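# Move the necktie from the basket onto the table

## Task

Remove the necktie from the basket and get the whole tie resting on the table; dropping it into position is allowed. All other items must finish inside the basket, and the basket must sit upright and flat on the table without being tilted far. Finish by releasing everything and pulling the arms away. Nothing counts if it only stays in place because the robot is holding it.

## Robot and tools

Robot and frame. There are two arms, left_arm and right_arm, each with six revolute joints and a two-finger gripper. All poses in results share one scene frame. The origin is on the table surface midway between the arms, +x points out across the table, +z points up, and left_arm is on the +y side. The arm names do not match the left or right side of any image. A gripper's fingers extend along its own +z axis and close along its y axis. The reported end_effector_position is the point between the finger pads, just under 1 cm behind the tips.

execute_actions. The argument "actions" is a list holding zero or one item. An empty list moves nothing and simply reports the current state. A motion item has "rows" (1 to 15 rows) and optional "steps" (1 to 15, default 15). Each control step lasts 1/30 s and uses one row; if rows run out, the final row is repeated. A wait item has only "steps" (up to 300) and returns once that many steps have passed since the previous result. An optional "pictures" boolean controls whether camera images come back; by default they do. A refused call sends nothing to the robot.

Row layout. Every row is one flat list of 14 numbers covering both arms, even if only one arm should move: left_arm waist, shoulder, elbow, wrist pitch, wrist yaw, wrist roll, opening, then the same seven for right_arm. Joint values are absolute target angles in radians, in the same convention as the Joint positions line, not offsets. Opening is also an absolute target, from -1 (closed) to +1 (fully open). Stated joint ranges for each arm: waist -2.618 to 3.054, shoulder 0.000 to 3.142, elbow 0.000 to 3.142, wrist pitch -1.571 to 1.571, wrist yaw -1.571 to 1.571, wrist roll -2.094 to 2.094. A call is refused if any target exceeds an end by more than 0.036 rad and is also farther out than that joint's last reported angle. True limits may differ from the stated ones by up to 0.036 rad either way; targets past the true end are clipped there, sometimes reported as "joint sent to its limit" (possibly about an earlier action). No such message does not prove more travel is available.

How motion behaves. Joint speed is capped: each step the sent target stays within a fixed lead of the measured angle (waist 0.202, shoulder 0.258, elbow 0.238, wrist pitch 0.573, wrist yaw and wrist roll 0.522 rad), and targets that would move a gripper more than 70 mm from where it is are scaled back. Large moves therefore need several calls. Friction may leave a joint up to about 0.031 rad short, and commands smaller than that may not move it. The simulation runs on while you compose a reply, and the arms keep heading toward the most recent row until they all settle or a step is HELD; after that only a new action makes them continue.

Reading results. The state line shows, per arm, end_effector_position in metres and end_effector_quat_wxyz; positions become less accurate at long reach. Joint positions and Joint velocities give, per arm, the six joints (rad, rad/s) followed by the finger-pad gap (m, m/s; 0.087 m means fully open). grip_measured is the measured opening on the command scale; each gripper may be off by about 1 mm in its own fixed way. Between the extremes, fingers go to where grip_measured equals your command, so to hold something keep commanding below grip_measured: roughly 0.02 lower for a firm hold, less for a gentle one. Each pad pushes with up to about 20 N; closing fast can squeeze harder and even pop the fingers open. "joint command not followed" means a clearance check altered or blocked that arm's joint targets on some steps; the rest of the row still ran. HELD marks steps where your row, fully or partly, was not sent.

zoom_image. Arguments: "camera" (cam_high, cam_low, cam_roll_left, cam_roll_right, cam_left_wrist or cam_right_wrist) and "region" [x0, y0, x1, y1] in pixels of that camera's latest 504x504 image, origin at top-left, no larger than 504 by 504. It returns a magnified, sharper view.

finished_scene. Argument "scene" is the current scene's number. It ends that scene permanently, reports whether the goal was met, and gives the next task if any.

Things to avoid. Do not knock or place rigid objects off the table (cloth may go anywhere needed). Do not tip the basket far. Keep the arms from colliding or pressing on each other. Avoid dropping, slamming, striking or shoving objects hard. Loose items may occasionally be nudged by an outside push, so check before finishing. Holding loads heats the motors: a MOTOR HOT warning starts at 75 °C, at 90 °C that arm is halted for 10 seconds, and at 100 °C the arm and gripper go limp and fall until cooled; these appear as OVER-TEMPERATURE FAULT lines. At the end, open the grippers and move both arms away so nothing depends on the robot.

Each tool is called after "Call:" by a JSON object that holds its "fn" and its "kwargs".

## Session

Call:
{"fn": "execute_actions", "kwargs": {"actions": []}}

Scene clock: 0.00 s of 5400.00 s.
left_arm: end_effector_position=(+0.3489, +0.2425, +0.3623) grip_measured=+1.000 end_effector_quat_wxyz=(+0.705, +0.040, +0.707, -0.041) | right_arm: end_effector_position=(+0.4113, -0.2757, +0.3571) grip_measured=+0.993 end_effector_quat_wxyz=(+0.703, -0.015, +0.711, +0.011)
Joint positions: left_arm=[-0.016  1.053  1.06  -0.009 -0.003 -0.001  0.087] | right_arm=[-0.011  1.057  1.049 -0.003 -0.009 -0.005  0.087]
Joint velocities: left_arm=[ 0.002 -0.012  0.002  0.007 -0.022  0.007  0.   ] | right_arm=[-0.012  0.012 -0.007  0.007  0.007 -0.007  0.   ]
Motor temperatures (°C, as the motors report them): left_arm=[26 25 27 24 25 25] | right_arm=[24 24 26 24 27 25]

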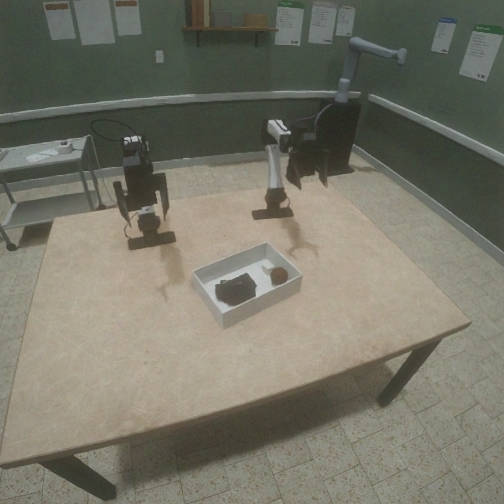

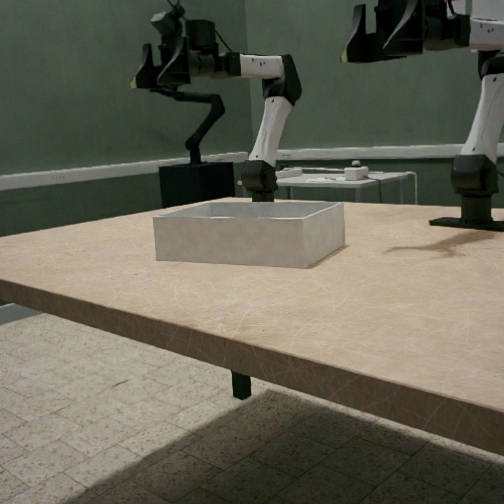

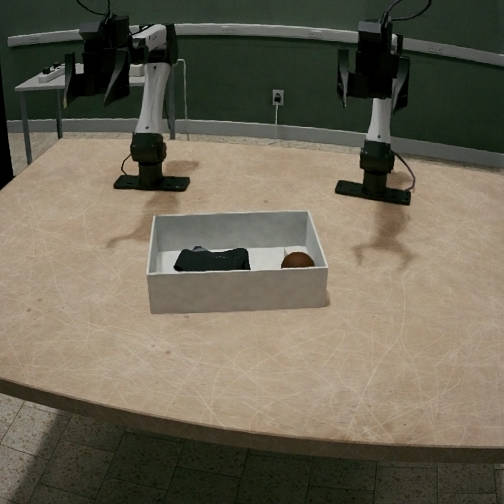

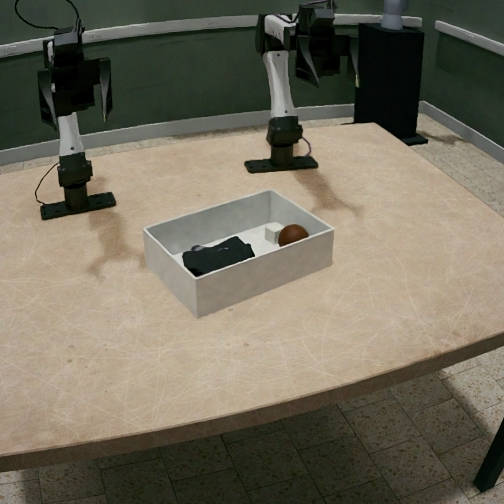

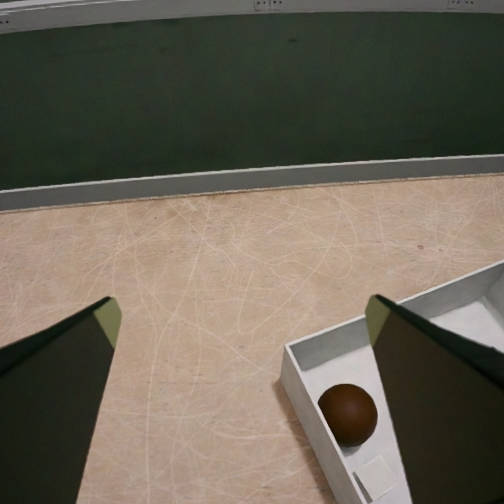

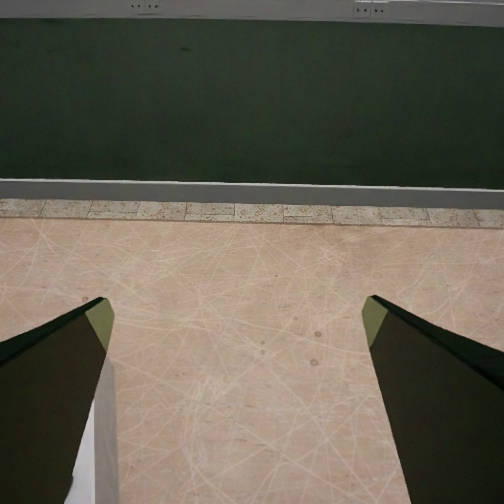

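Call:
{"fn": "execute_actions", "kwargs": {"actions": [{"rows": [[-0.016,1.053,1.06,0,0,0,1, 0.0,1.057,1.049,1.3,0,0,1]], "steps": 15}]}}

Scene clock: 2.53 s of 5400.00 s.
left_arm: end_effector_position=(+0.3492, +0.2424, +0.3641) grip_measured=+1.000 end_effector_quat_wxyz=(+0.707, +0.040, +0.704, -0.042) | right_arm: end_effector_position=(+0.3437, -0.2777, +0.5771) grip_measured=+0.993 end_effector_quat_wxyz=(+0.951, -0.009, +0.307, +0.013)
Joint positions: left_arm=[-0.016  1.053  1.06  -0.002 -0.003 -0.001  0.087] | right_arm=[-0.011  1.061  1.041  0.965 -0.009 -0.005  0.087]
Joint velocities: left_arm=[-0.007 -0.007 -0.012 -0.081 -0.007  0.066  0.   ] | right_arm=[-0.012 -0.007 -0.017  1.927  0.051 -0.051  0.001]
Motor temperatures (°C, as the motors report them): left_arm=[26 25 27 25 25 25] | right_arm=[24 24 26 25 27 25]
Steps of this call (steps 1 to 61: nothing new was sent; steps 62 to 76: all 15 steps of this action). Readings (joint positions):
62: left_arm=[-0.016 1.053 1.060 -0.008 -0.003 -0.001] | right_arm=[-0.011 1.057 1.044 0.038 -0.009 -0.005]
63: left_arm=[-0.016 1.053 1.060 -0.007 -0.003 -0.001] | right_arm=[-0.011 1.060 1.041 0.099 -0.009 -0.005]
65: left_arm=[-0.016 1.053 1.060 -0.005 -0.003 -0.001] | right_arm=[-0.011 1.061 1.041 0.229 -0.009 -0.005]
69: left_arm=[-0.016 1.053 1.060 -0.003 -0.003 -0.001] | right_arm=[-0.011 1.061 1.041 0.498 -0.009 -0.005]
76: the state above

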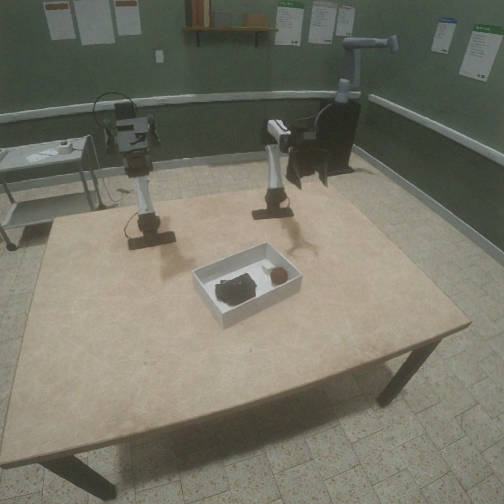

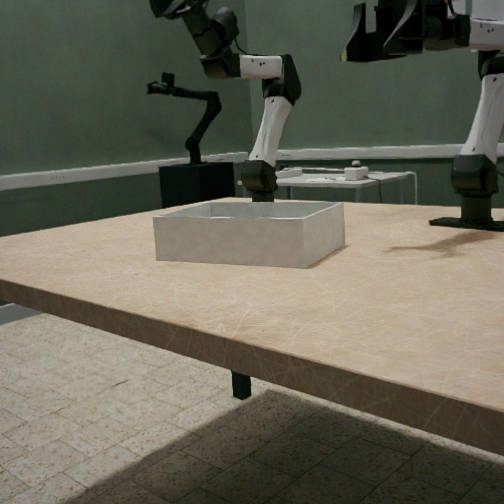

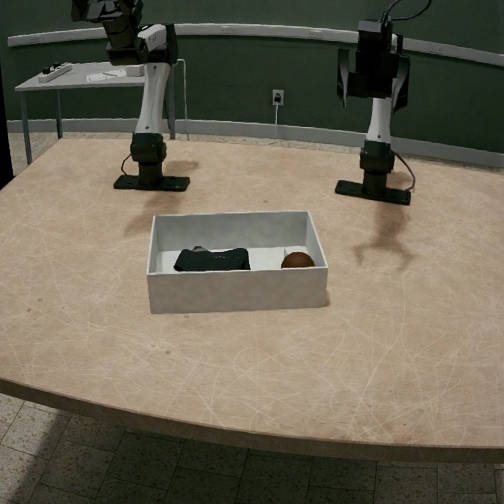

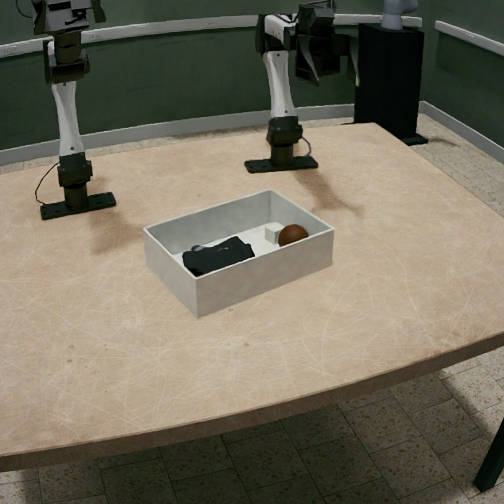

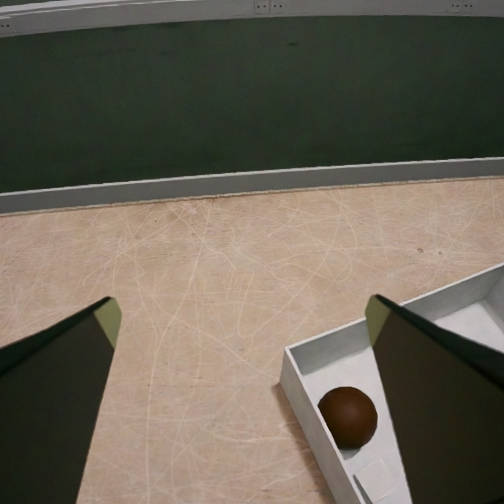

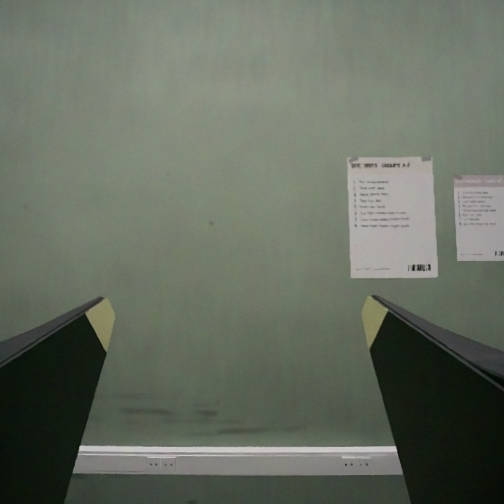

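Call:
{"fn": "execute_actions", "kwargs": {"actions": [{"rows": [[-0.016,1.053,1.06,0,0,0,1, 0.3,1.057,1.049,-1.2,0,0,1]], "steps": 15}], "pictures": false}}

Call:
{"fn": "execute_actions", "kwargs": {"actions": [{"steps": 30}]}}

Scene clock: 5.83 s of 5400.00 s.
left_arm: end_effector_position=(+0.3492, +0.2424, +0.3641) grip_measured=+1.000 end_effector_quat_wxyz=(+0.707, +0.040, +0.704, -0.042) | right_arm: end_effector_position=(+0.3935, -0.1675, +0.4314) grip_measured=+0.993 end_effector_quat_wxyz=(+0.792, -0.096, +0.590, +0.125)
Joint positions: left_arm=[-0.016  1.053  1.06  -0.002 -0.003 -0.001  0.087] | right_arm=[ 0.279  1.053  1.043  0.298  0.    -0.005  0.087]
Joint velocities: left_arm=[-0.002  0.002 -0.012 -0.081 -0.037  0.066  0.   ] | right_arm=[ 0.027 -0.002 -0.007 -2.103 -0.007  0.007 -0.   ]
Motor temperatures (°C, as the motors report them): left_arm=[26 25 28 26 25 25] | right_arm=[24 24 27 25 27 25]
Steps of this call (steps 1 to 30: the robot went on to your last target; steps 31 to 84: nothing new was sent; steps 85 to 99: all 15 steps of this action). Readings (joint positions):
85: left_arm=[-0.016 1.053 1.060 -0.002 -0.003 -0.001] | right_arm=[0.010 1.058 1.042 1.249 -0.001 -0.005]
86: left_arm=[-0.016 1.053 1.060 -0.002 -0.003 -0.001] | right_arm=[0.053 1.053 1.043 1.189 -0.000 -0.005]
88: left_arm=[-0.016 1.053 1.060 -0.002 -0.003 -0.001] | right_arm=[0.136 1.053 1.043 1.066 0.000 -0.005]
92: left_arm=[-0.016 1.053 1.060 -0.002 -0.003 -0.001] | right_arm=[0.243 1.053 1.043 0.796 0.000 -0.005]
99: the state above

Scene clock: 6.83 s of 5400.00 s.
left_arm: end_effector_position=(+0.3492, +0.2424, +0.3641) grip_measured=+1.000 end_effector_quat_wxyz=(+0.707, +0.040, +0.704, -0.042) | right_arm: end_effector_position=(+0.2062, -0.2275, +0.1534) grip_measured=+0.993 end_effector_quat_wxyz=(+0.188, -0.162, +0.968, +0.030)
Joint positions: left_arm=[-0.016  1.053  1.06  -0.002 -0.003 -0.001  0.087] | right_arm=[ 0.287  1.053  1.043 -1.178  0.    -0.005  0.087]
Joint velocities: left_arm=[-0.002 -0.027  0.002 -0.022 -0.037  0.051  0.   ] | right_arm=[-0.007  0.012  0.002 -0.051  0.022  0.037  0.   ]
Motor temperatures (°C, as the motors report them): left_arm=[26 25 28 26 25 25] | right_arm=[24 24 27 25 27 25]
Steps of this call (steps 1 to 30: the robot went on to your last target). Readings (joint positions):
1: left_arm=[-0.016 1.053 1.060 -0.002 -0.003 -0.001] | right_arm=[0.279 1.053 1.043 0.227 0.000 -0.005]
2: left_arm=[-0.016 1.053 1.060 -0.002 -0.003 -0.001] | right_arm=[0.280 1.053 1.043 0.155 0.000 -0.005]
4: left_arm=[-0.016 1.053 1.060 -0.002 -0.003 -0.001] | right_arm=[0.280 1.053 1.043 0.012 0.000 -0.005]
8: left_arm=[-0.016 1.053 1.060 -0.002 -0.003 -0.001] | right_arm=[0.281 1.053 1.043 -0.276 0.000 -0.005]
30: the state above

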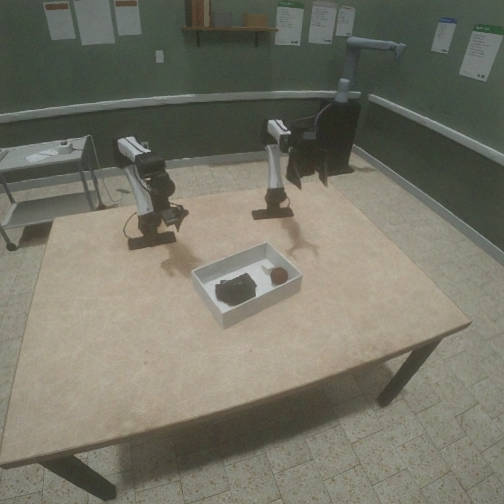

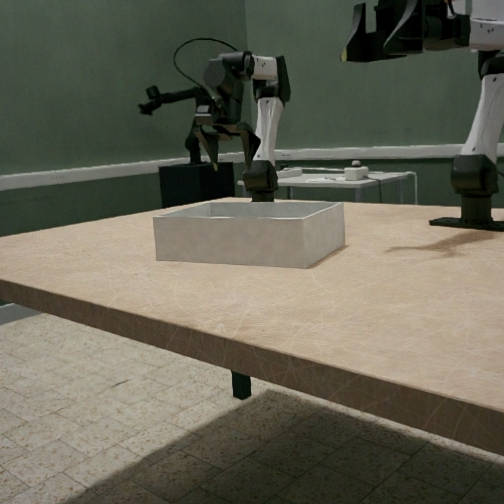

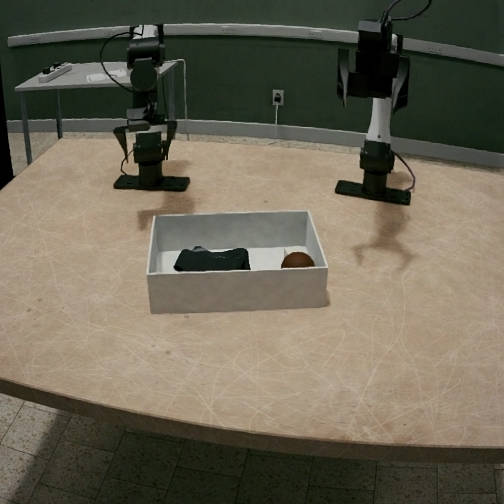

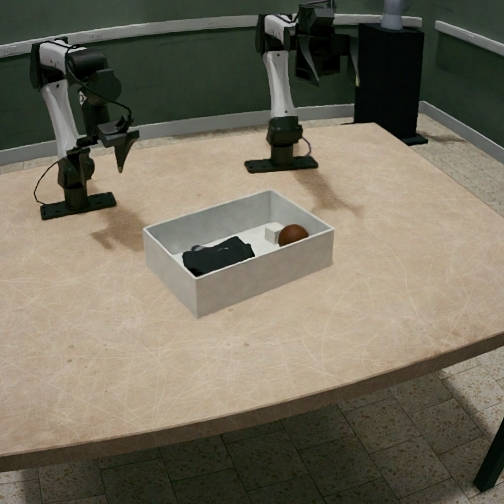

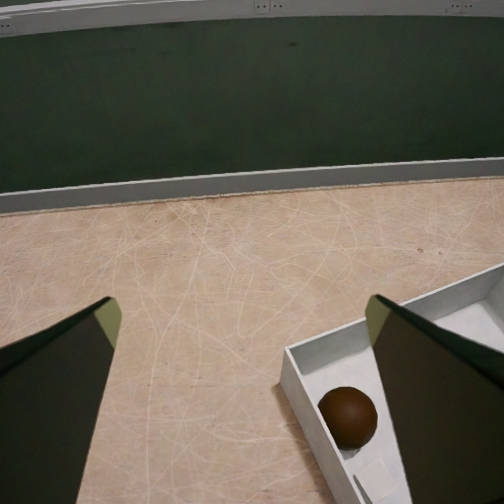

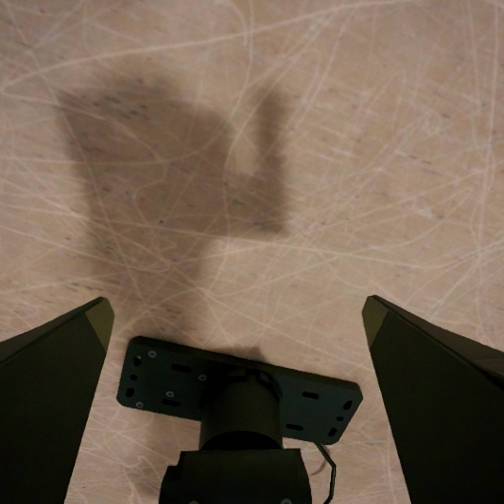

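Call:
{"fn": "execute_actions", "kwargs": {"actions": [{"rows": [[-0.016,1.053,1.06,0,0,0,1, 0.5,2.1,2.1,-1.4,0,0,1]], "steps": 15}], "pictures": false}}

Call:
{"fn": "execute_actions", "kwargs": {"actions": [{"steps": 40}]}}

Scene clock: 13.30 s of 5400.00 s.
left_arm: end_effector_position=(+0.3492, +0.2424, +0.3642) grip_measured=+1.000 end_effector_quat_wxyz=(+0.708, +0.040, +0.704, -0.042) | right_arm: end_effector_position=(+0.3760, -0.0827, +0.1324) grip_measured=+0.993 end_effector_quat_wxyz=(+0.078, -0.264, +0.961, +0.020)
Joint positions: left_arm=[-0.016  1.053  1.06  -0.002 -0.003 -0.001  0.087] | right_arm=[ 0.493  2.122  2.069 -1.356  0.002 -0.003  0.087]
Joint velocities: left_arm=[ 0.002 -0.002 -0.002  0.022 -0.007  0.022  0.   ] | right_arm=[-0.017  0.501 -0.002 -0.212 -0.022 -0.051 -0.001]
Motor temperatures (°C, as the motors report them): left_arm=[26 25 29 27 25 25] | right_arm=[24 24 28 25 27 25]
Steps of this call (steps 1 to 15: the robot went on to your last target; steps 16 to 110: nothing new was sent; then 2.30 s passed at rest; steps 111 to 125: all 15 steps of this action). Readings (joint positions):
111: left_arm=[-0.016 1.053 1.060 -0.002 -0.003 -0.001] | right_arm=[0.319 1.089 1.085 -1.242 0.012 -0.003]
112: left_arm=[-0.016 1.053 1.060 -0.002 -0.003 -0.001] | right_arm=[0.383 1.161 1.168 -1.301 0.013 -0.003]
114: left_arm=[-0.016 1.053 1.060 -0.002 -0.003 -0.001] | right_arm=[0.469 1.333 1.347 -1.340 0.005 -0.003]
118: left_arm=[-0.016 1.053 1.060 -0.002 -0.003 -0.001] | right_arm=[0.493 1.687 1.712 -1.366 0.002 -0.003]
125: the state above

Scene clock: 14.63 s of 5400.00 s.
left_arm: end_effector_position=(+0.3492, +0.2424, +0.3642) grip_measured=+1.000 end_effector_quat_wxyz=(+0.708, +0.040, +0.704, -0.042) | right_arm: end_effector_position=(+0.3718, -0.0852, +0.1404) grip_measured=+0.993 end_effector_quat_wxyz=(+0.076, -0.264, +0.961, +0.019)
Joint positions: left_arm=[-0.016  1.053  1.06  -0.002 -0.003 -0.001  0.087] | right_arm=[ 0.493  2.112  2.085 -1.388  0.002 -0.003  0.087]
Joint velocities: left_arm=[-0.012  0.002  0.002 -0.022  0.051 -0.081  0.   ] | right_arm=[ 0.002  0.002 -0.017  0.022  0.022 -0.007 -0.   ]
Motor temperatures (°C, as the motors report them): left_arm=[26 25 29 28 25 25] | right_arm=[24 25 28 25 27 25]
Steps of this call (steps 1 to 30: the robot went on to your last target; steps 31 to 40: nothing new was sent). Readings (joint positions):
1: left_arm=[-0.016 1.053 1.060 -0.002 -0.003 -0.001] | right_arm=[0.493 2.134 2.069 -1.364 0.002 -0.003]
2: left_arm=[-0.016 1.053 1.060 -0.002 -0.003 -0.001] | right_arm=[0.493 2.138 2.069 -1.370 0.002 -0.003]
4: left_arm=[-0.016 1.053 1.060 -0.002 -0.003 -0.001] | right_arm=[0.493 2.133 2.072 -1.379 0.002 -0.003]
8: left_arm=[-0.016 1.053 1.060 -0.002 -0.003 -0.001] | right_arm=[0.493 2.116 2.083 -1.384 0.002 -0.003]
40: the state above
All arms were judged still, so your last target was given up. Only a new action makes them travel on or press farther. Fingers that are still opening or closing keep moving.

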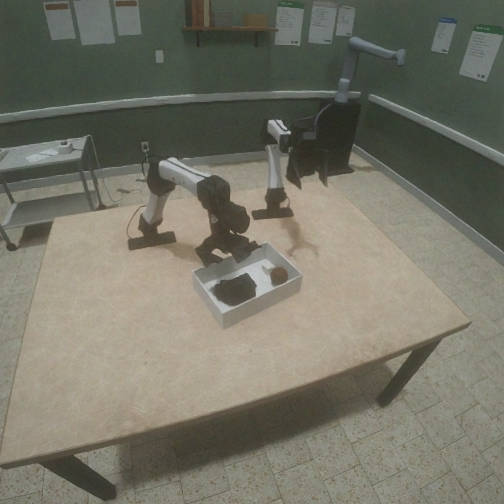

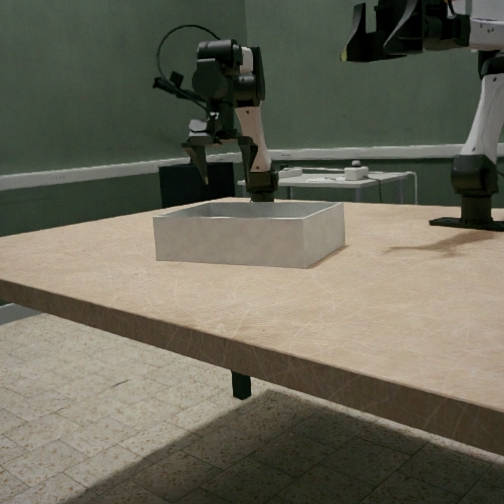

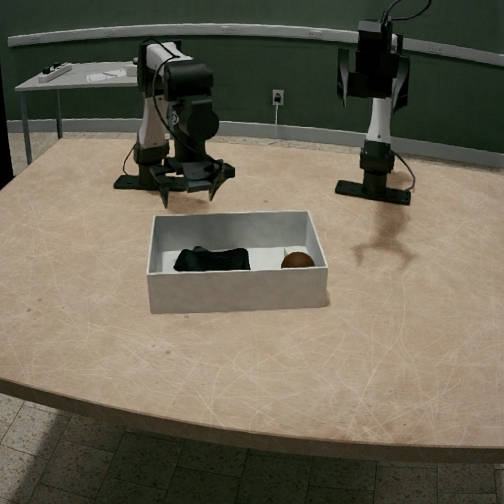

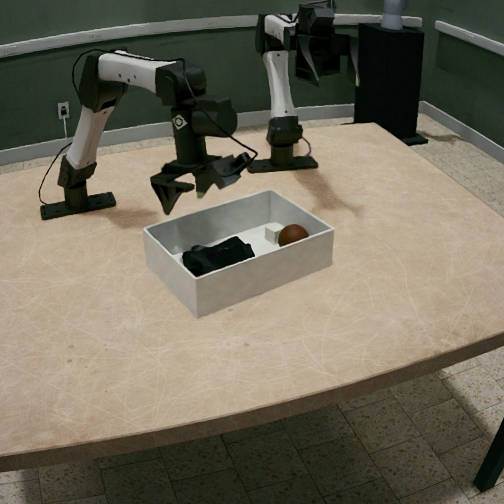

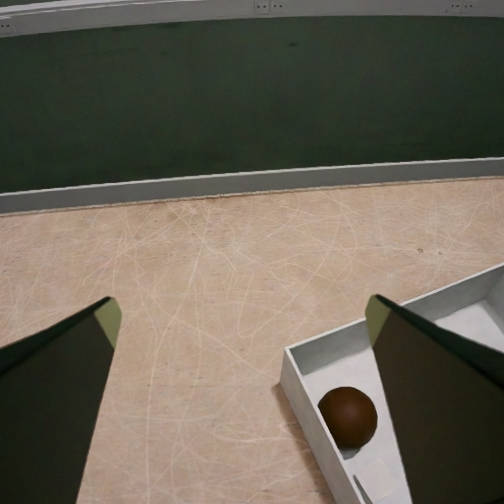

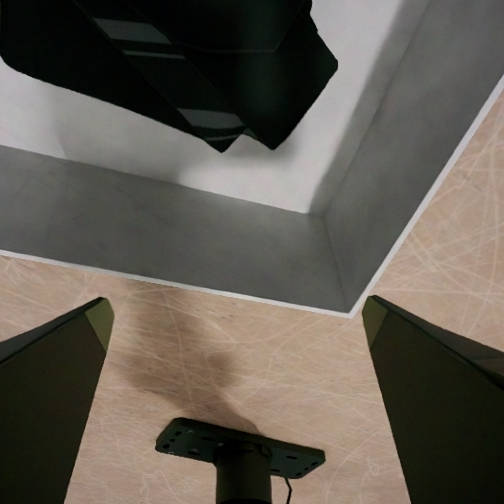

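Call:
{"fn": "execute_actions", "kwargs": {"actions": [{"rows": [[-0.016,1.053,1.06,0,0,0,1, 0.5,2.34,2.38,-1.14,0,0,1]], "steps": 15}], "pictures": false}}

Call:
{"fn": "execute_actions", "kwargs": {"actions": [{"steps": 20}]}}

Scene clock: 21.03 s of 5400.00 s.
left_arm: end_effector_position=(+0.3492, +0.2424, +0.3642) grip_measured=+1.000 end_effector_quat_wxyz=(+0.708, +0.040, +0.704, -0.042) | right_arm: end_effector_position=(+0.4692, -0.0277, +0.1214) grip_measured=+0.993 end_effector_quat_wxyz=(+0.203, -0.259, +0.943, +0.054)
Joint positions: left_arm=[-0.016  1.053  1.06  -0.002 -0.003 -0.001  0.087] | right_arm=[ 0.493  2.346  2.361 -1.163  0.002 -0.003  0.087]
Joint velocities: left_arm=[-0.017 -0.007  0.012 -0.051 -0.066 -0.081  0.   ] | right_arm=[-0.012  0.007  0.002  0.11   0.007 -0.037 -0.001]
Motor temperatures (°C, as the motors report them): left_arm=[26 25 30 28 25 25] | right_arm=[24 27 29 25 27 25]
Steps of this call (steps 1 to 90: nothing new was sent; then 2.90 s passed at rest; steps 91 to 105: all 15 steps of this action). Readings (joint positions):
91: left_arm=[-0.016 1.053 1.060 -0.002 -0.003 -0.001] | right_arm=[0.493 2.133 2.118 -1.392 0.002 -0.003]
92: left_arm=[-0.016 1.053 1.060 -0.002 -0.003 -0.001] | right_arm=[0.493 2.170 2.180 -1.372 0.002 -0.003]
94: left_arm=[-0.016 1.053 1.060 -0.002 -0.003 -0.001] | right_arm=[0.493 2.255 2.298 -1.295 0.002 -0.003]
98: left_arm=[-0.016 1.053 1.060 -0.002 -0.003 -0.001] | right_arm=[0.493 2.335 2.356 -1.190 0.002 -0.003]
105: the state above

Scene clock: 21.70 s of 5400.00 s.
left_arm: end_effector_position=(+0.3492, +0.2424, +0.3642) grip_measured=+1.000 end_effector_quat_wxyz=(+0.708, +0.040, +0.704, -0.042) | right_arm: end_effector_position=(+0.4710, -0.0266, +0.1223) grip_measured=+0.993 end_effector_quat_wxyz=(+0.207, -0.258, +0.942, +0.055)
Joint positions: left_arm=[-0.016  1.053  1.06  -0.002 -0.003 -0.001  0.087] | right_arm=[ 0.493  2.346  2.362 -1.155  0.002 -0.003  0.087]
Joint velocities: left_arm=[-0.017 -0.017 -0.017 -0.154 -0.022 -0.066  0.   ] | right_arm=[ 0.017 -0.012 -0.007 -0.007  0.037 -0.022  0.   ]
Motor temperatures (°C, as the motors report them): left_arm=[26 25 30 29 25 25] | right_arm=[24 28 29 25 27 25]
Steps of this call (steps 1 to 15: the robot went on to your last target; steps 16 to 20: nothing new was sent). Readings (joint positions):
1: left_arm=[-0.016 1.053 1.060 -0.002 -0.003 -0.001] | right_arm=[0.493 2.346 2.362 -1.161 0.002 -0.003]
2: left_arm=[-0.016 1.053 1.060 -0.002 -0.003 -0.001] | right_arm=[0.493 2.346 2.362 -1.159 0.002 -0.003]
4: left_arm=[-0.016 1.053 1.060 -0.002 -0.003 -0.001] | right_arm=[0.493 2.346 2.362 -1.157 0.002 -0.003]
8: left_arm=[-0.016 1.053 1.060 -0.002 -0.003 -0.001] | right_arm=[0.493 2.346 2.362 -1.156 0.002 -0.003]
20: the state above
All arms were judged still, so your last target was given up. Only a new action makes them travel on or press farther. Fingers that are still opening or closing keep moving.

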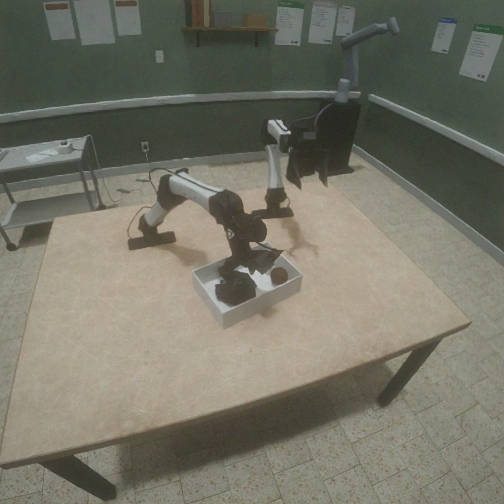

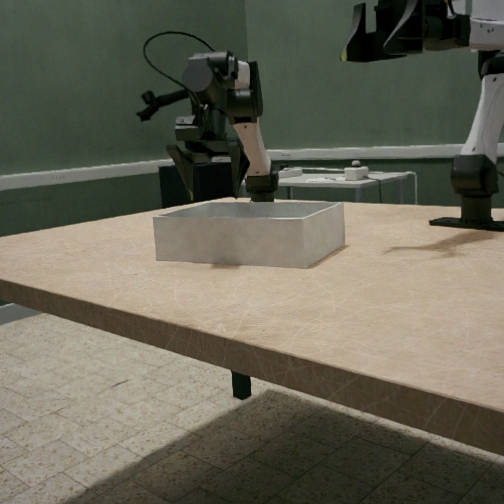

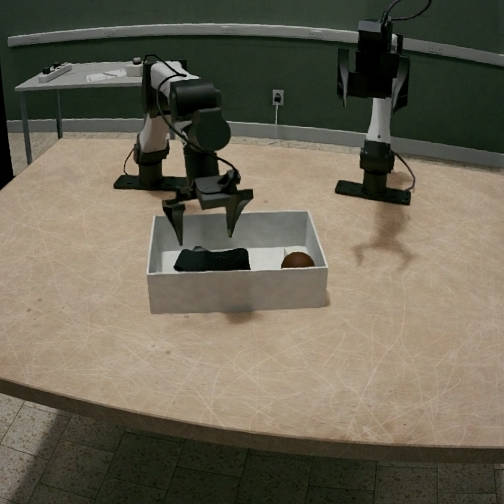

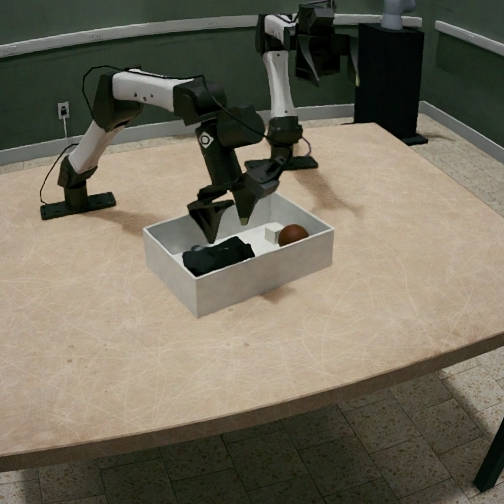

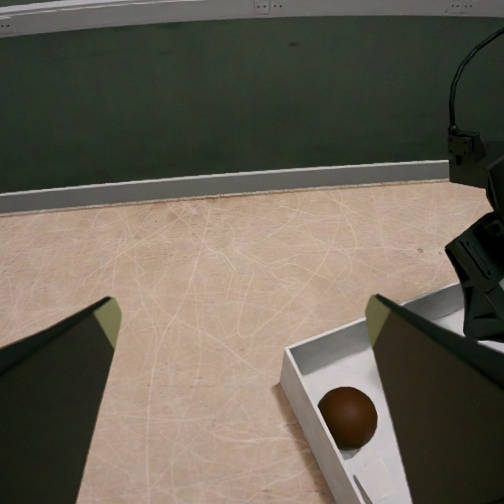

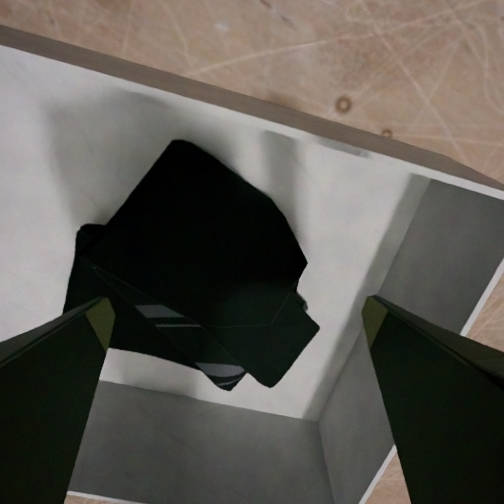

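Call:
{"fn": "execute_actions", "kwargs": {"actions": [{"rows": [[-0.016,1.053,1.06,0,0,0,1, 0.56,2.49,2.25,-0.86,0,0,1]], "steps": 15}], "pictures": false}}

Call:
{"fn": "execute_actions", "kwargs": {"actions": [{"steps": 15}]}}

Scene clock: 24.00 s of 5400.00 s.
left_arm: end_effector_position=(+0.3492, +0.2424, +0.3642) grip_measured=+1.000 end_effector_quat_wxyz=(+0.708, +0.040, +0.704, -0.042) | right_arm: end_effector_position=(+0.4766, +0.0204, +0.0236) grip_measured=+0.993 end_effector_quat_wxyz=(+0.196, -0.291, +0.935, +0.057)
Joint positions: left_arm=[-0.016  1.053  1.06  -0.002 -0.003 -0.001  0.087] | right_arm=[ 0.564  2.5    2.25  -0.909  0.007 -0.002  0.087]
Joint velocities: left_arm=[ 0.002 -0.012 -0.007 -0.051 -0.081  0.037  0.   ] | right_arm=[ 0.007  0.002 -0.012  0.081 -0.007 -0.022 -0.   ]
Motor temperatures (°C, as the motors report them): left_arm=[26 25 31 29 25 25] | right_arm=[24 29 29 25 27 25]
Steps of this call (steps 1 to 54: nothing new was sent; steps 55 to 69: all 15 steps of this action). Readings (joint positions):
55: left_arm=[-0.016 1.053 1.060 -0.002 -0.003 -0.001] | right_arm=[0.496 2.349 2.353 -1.133 0.003 -0.003]
56: left_arm=[-0.016 1.053 1.060 -0.002 -0.003 -0.001] | right_arm=[0.500 2.356 2.342 -1.094 0.003 -0.003]
58: left_arm=[-0.016 1.053 1.060 -0.002 -0.003 -0.001] | right_arm=[0.514 2.388 2.319 -1.022 0.003 -0.003]
62: left_arm=[-0.016 1.053 1.060 -0.002 -0.003 -0.001] | right_arm=[0.550 2.476 2.269 -0.936 0.003 -0.002]
69: the state above

Scene clock: 24.50 s of 5400.00 s.
left_arm: end_effector_position=(+0.3492, +0.2424, +0.3642) grip_measured=+1.000 end_effector_quat_wxyz=(+0.708, +0.040, +0.704, -0.042) | right_arm: end_effector_position=(+0.4781, +0.0216, +0.0241) grip_measured=+0.993 end_effector_quat_wxyz=(+0.200, -0.291, +0.934, +0.059)
Joint positions: left_arm=[-0.016  1.053  1.06  -0.002 -0.003 -0.001  0.087] | right_arm=[ 0.564  2.5    2.25  -0.901  0.007 -0.001  0.087]
Joint velocities: left_arm=[-0.012 -0.007 -0.022  0.007 -0.066  0.037  0.   ] | right_arm=[ 0.002 -0.002 -0.007  0.007 -0.022  0.022  0.   ]
Motor temperatures (°C, as the motors report them): left_arm=[26 25 31 29 25 25] | right_arm=[24 29 29 26 27 25]
Steps of this call (steps 1 to 15: the robot went on to your last target). Readings (joint positions):
1: left_arm=[-0.016 1.053 1.060 -0.002 -0.003 -0.001] | right_arm=[0.564 2.500 2.250 -0.906 0.007 -0.001]
2: left_arm=[-0.016 1.053 1.060 -0.002 -0.003 -0.001] | right_arm=[0.564 2.500 2.250 -0.905 0.007 -0.001]
4: left_arm=[-0.016 1.053 1.060 -0.002 -0.003 -0.001] | right_arm=[0.564 2.500 2.250 -0.903 0.007 -0.001]
8: left_arm=[-0.016 1.053 1.060 -0.002 -0.003 -0.001] | right_arm=[0.564 2.500 2.250 -0.902 0.007 -0.001]
15: the state above
All arms were judged still, so your last target was given up. Only a new action makes them travel on or press farther. Fingers that are still opening or closing keep moving.

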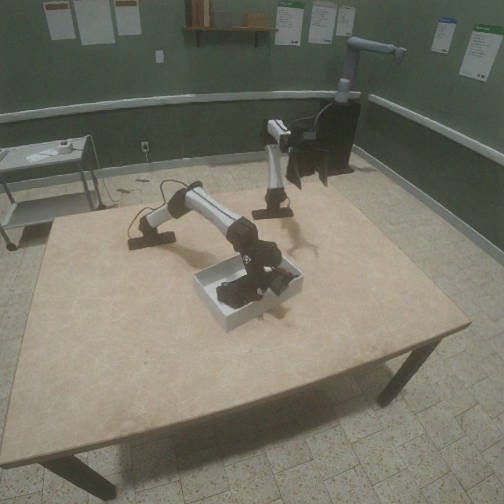

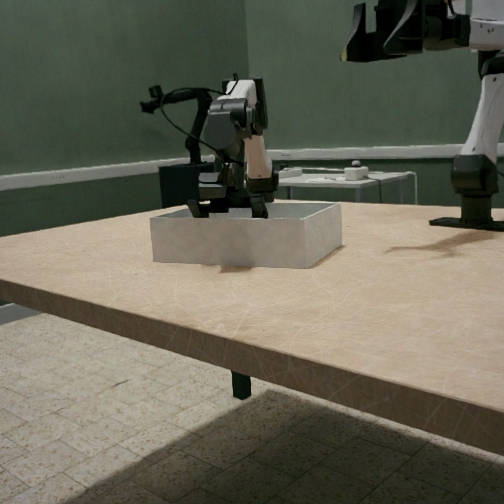

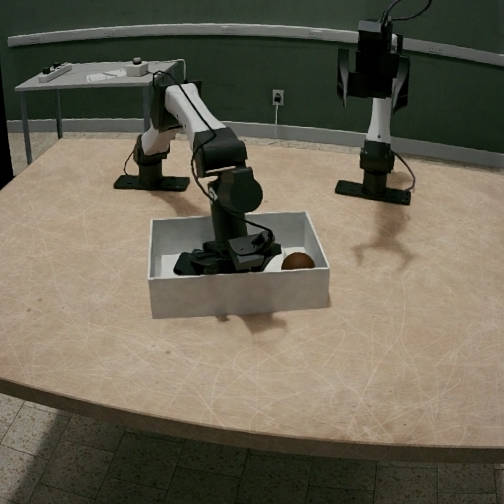

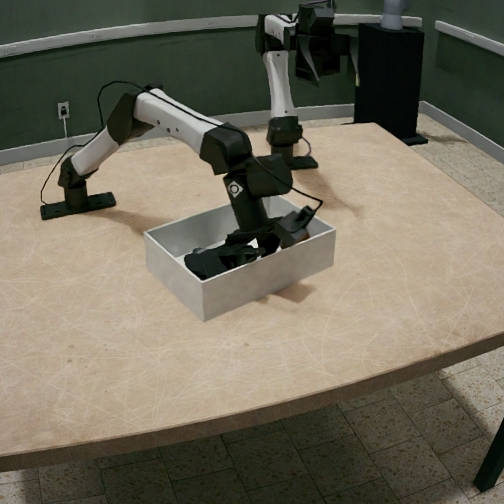

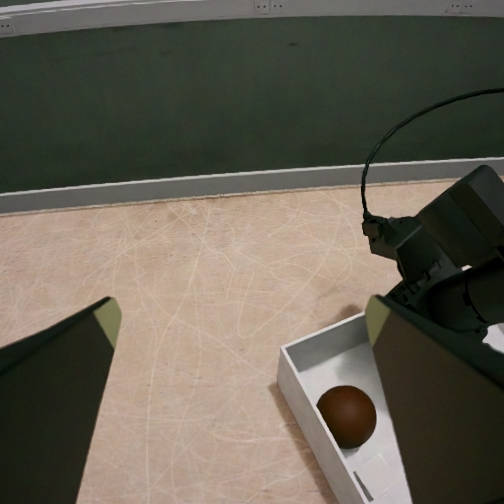

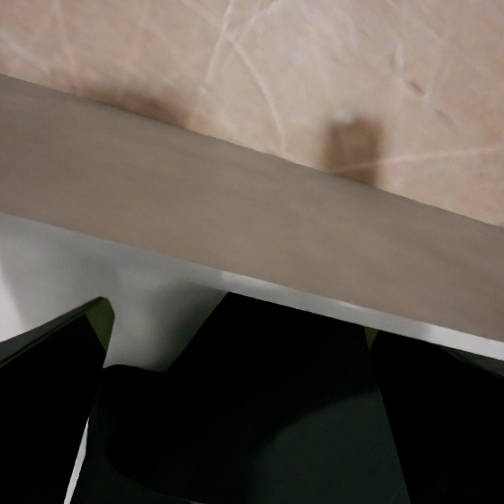

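Call:
{"fn": "execute_actions", "kwargs": {"actions": [{"rows": [[-0.016,1.053,1.06,0,0,0,1, 0.564,2.5,2.25,-0.9,0,0,-1]], "steps": 15}], "pictures": false}}

Call:
{"fn": "execute_actions", "kwargs": {"actions": [{"steps": 15}], "pictures": false}}

Scene clock: 26.47 s of 5400.00 s.
left_arm: end_effector_position=(+0.3492, +0.2424, +0.3642) grip_measured=+1.000 end_effector_quat_wxyz=(+0.708, +0.040, +0.704, -0.042) | right_arm: end_effector_position=(+0.4782, +0.0216, +0.0242) grip_measured=-0.938 end_effector_quat_wxyz=(+0.200, -0.291, +0.934, +0.059)
Joint positions: left_arm=[-0.016  1.053  1.06  -0.002 -0.003 -0.001  0.087] | right_arm=[ 0.564  2.5    2.25  -0.901  0.007 -0.001  0.003]
Joint velocities: left_arm=[-0.007 -0.007 -0.002 -0.037  0.007 -0.022  0.   ] | right_arm=[-0.012 -0.002 -0.007 -0.037  0.037  0.022  0.001]
Motor temperatures (°C, as the motors report them): left_arm=[26 25 31 29 25 25] | right_arm=[24 30 29 26 27 25]
Steps of this call (steps 1 to 44: nothing new was sent; steps 45 to 59: all 15 steps of this action). Readings (joint positions):
45: left_arm=[-0.016 1.053 1.060 -0.002 -0.003 -0.001] | right_arm=[0.564 2.500 2.250 -0.901 0.007 -0.001]
46: left_arm=[-0.016 1.053 1.060 -0.002 -0.003 -0.001] | right_arm=[0.564 2.500 2.250 -0.901 0.007 -0.001]
48: left_arm=[-0.016 1.053 1.060 -0.002 -0.003 -0.001] | right_arm=[0.564 2.500 2.250 -0.901 0.007 -0.001]
52: left_arm=[-0.016 1.053 1.060 -0.002 -0.003 -0.001] | right_arm=[0.564 2.500 2.250 -0.901 0.007 -0.001]
59: the state above

Scene clock: 26.97 s of 5400.00 s.
left_arm: end_effector_position=(+0.3492, +0.2424, +0.3642) grip_measured=+1.000 end_effector_quat_wxyz=(+0.708, +0.040, +0.704, -0.042) | right_arm: end_effector_position=(+0.4782, +0.0216, +0.0242) grip_measured=-0.938 end_effector_quat_wxyz=(+0.200, -0.291, +0.934, +0.059)
Joint positions: left_arm=[-0.016  1.053  1.06  -0.002 -0.003 -0.001  0.087] | right_arm=[ 0.564  2.5    2.25  -0.901  0.007 -0.001  0.003]
Joint velocities: left_arm=[ 0.007 -0.007  0.017 -0.066 -0.022 -0.007  0.   ] | right_arm=[-0.012  0.007 -0.012  0.051 -0.022  0.066  0.   ]
Motor temperatures (°C, as the motors report them): left_arm=[26 25 31 29 25 25] | right_arm=[24 30 29 26 27 25]
Steps of this call (steps 1 to 15: the robot went on to your last target). Readings (joint positions):
1: left_arm=[-0.016 1.053 1.060 -0.002 -0.003 -0.001] | right_arm=[0.564 2.500 2.250 -0.901 0.007 -0.001]
2: left_arm=[-0.016 1.053 1.060 -0.002 -0.003 -0.001] | right_arm=[0.564 2.500 2.250 -0.901 0.007 -0.001]
4: left_arm=[-0.016 1.053 1.060 -0.002 -0.003 -0.001] | right_arm=[0.564 2.500 2.250 -0.901 0.007 -0.001]
8: left_arm=[-0.016 1.053 1.060 -0.002 -0.003 -0.001] | right_arm=[0.564 2.500 2.250 -0.901 0.007 -0.001]
15: the state above
All arms were judged still, so your last target was given up. Only a new action makes them travel on or press farther. Fingers that are still opening or closing keep moving.

Something is gripped (3 mm). Lift up.

Call:
{"fn": "execute_actions", "kwargs": {"actions": [{"rows": [[-0.016,1.053,1.06,0,0,0,1, 0.564,2.1,2.3,-1.3,0,0,-1]], "steps": 15}], "pictures": false}}

Call:
{"fn": "execute_actions", "kwargs": {"actions": [{"steps": 20}]}}

Scene clock: 29.43 s of 5400.00 s.
left_arm: end_effector_position=(+0.3492, +0.2424, +0.3642) grip_measured=+1.000 end_effector_quat_wxyz=(+0.708, +0.040, +0.704, -0.042) | right_arm: end_effector_position=(+0.4148, -0.0221, +0.2299) grip_measured=-0.938 end_effector_quat_wxyz=(+0.272, -0.285, +0.916, +0.081)
Joint positions: left_arm=[-0.016  1.053  1.06  -0.002 -0.003 -0.001  0.087] | right_arm=[ 0.564  2.068  2.307 -1.235  0.007 -0.001  0.003]
Joint velocities: left_arm=[-0.002 -0.012 -0.007  0.037  0.095 -0.051  0.   ] | right_arm=[ 0.017 -0.291  0.125 -0.154  0.022 -0.007  0.   ]
Motor temperatures (°C, as the motors report them): left_arm=[26 25 31 29 25 25] | right_arm=[24 32 29 26 27 25]
Steps of this call (steps 1 to 59: nothing new was sent; steps 60 to 74: all 15 steps of this action). Readings (joint positions):
60: left_arm=[-0.016 1.053 1.060 -0.002 -0.003 -0.001] | right_arm=[0.564 2.489 2.250 -0.918 0.007 -0.001]
61: left_arm=[-0.016 1.053 1.060 -0.002 -0.003 -0.001] | right_arm=[0.564 2.474 2.250 -0.959 0.007 -0.001]
63: left_arm=[-0.016 1.053 1.060 -0.002 -0.003 -0.001] | right_arm=[0.564 2.425 2.250 -1.028 0.007 -0.001]
67: left_arm=[-0.016 1.053 1.060 -0.002 -0.003 -0.001] | right_arm=[0.564 2.281 2.252 -1.120 0.007 -0.001]
74: the state above

Scene clock: 30.10 s of 5400.00 s.
left_arm: end_effector_position=(+0.3492, +0.2424, +0.3642) grip_measured=+1.000 end_effector_quat_wxyz=(+0.708, +0.040, +0.704, -0.042) | right_arm: end_effector_position=(+0.4073, -0.0273, +0.2138) grip_measured=-0.938 end_effector_quat_wxyz=(+0.236, -0.288, +0.925, +0.070)
Joint positions: left_arm=[-0.016  1.053  1.06  -0.002 -0.003 -0.001  0.087] | right_arm=[ 0.564  2.095  2.31  -1.288  0.007 -0.001  0.003]
Joint velocities: left_arm=[-0.007 -0.002 -0.007  0.007  0.051 -0.066  0.   ] | right_arm=[-0.002 -0.002 -0.002 -0.066  0.051  0.081  0.001]
Motor temperatures (°C, as the motors report them): left_arm=[26 25 31 29 25 25] | right_arm=[24 32 29 26 27 25]
Steps of this call (steps 1 to 20: the robot went on to your last target). Readings (joint positions):
1: left_arm=[-0.016 1.053 1.060 -0.002 -0.003 -0.001] | right_arm=[0.564 2.061 2.310 -1.240 0.007 -0.001]
2: left_arm=[-0.016 1.053 1.060 -0.002 -0.003 -0.001] | right_arm=[0.564 2.060 2.310 -1.246 0.007 -0.001]
4: left_arm=[-0.016 1.053 1.060 -0.002 -0.003 -0.001] | right_arm=[0.564 2.069 2.310 -1.260 0.007 -0.001]
8: left_arm=[-0.016 1.053 1.060 -0.002 -0.003 -0.001] | right_arm=[0.564 2.091 2.310 -1.279 0.007 -0.001]
20: the state above

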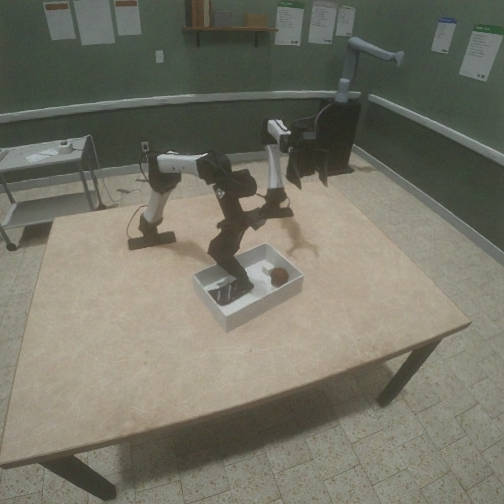

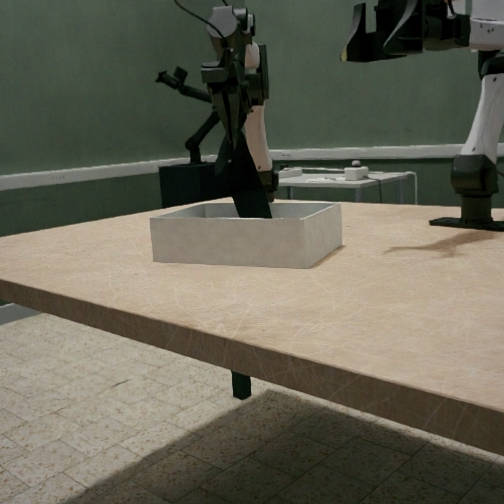

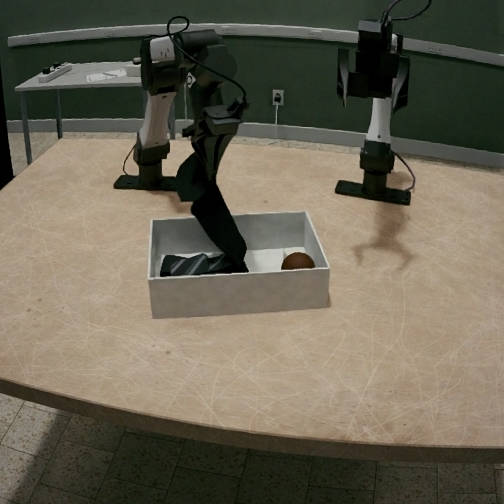

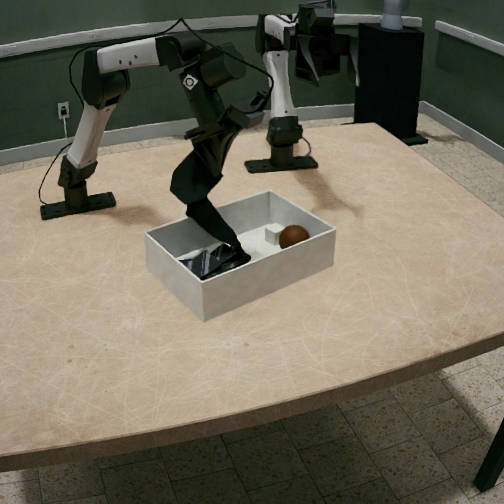

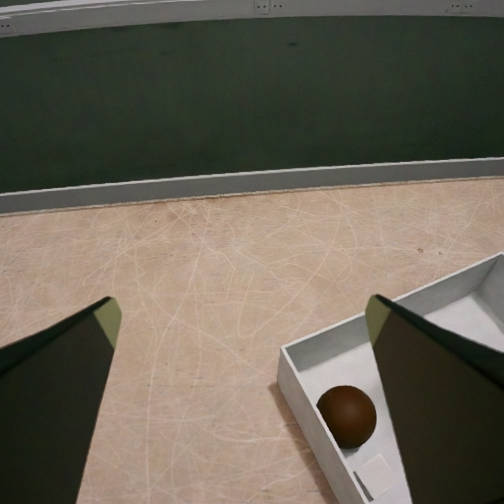

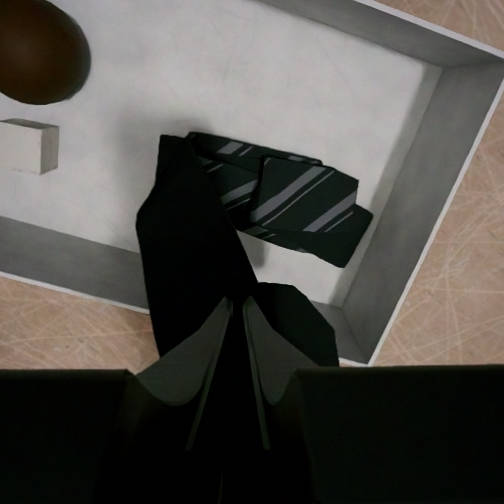

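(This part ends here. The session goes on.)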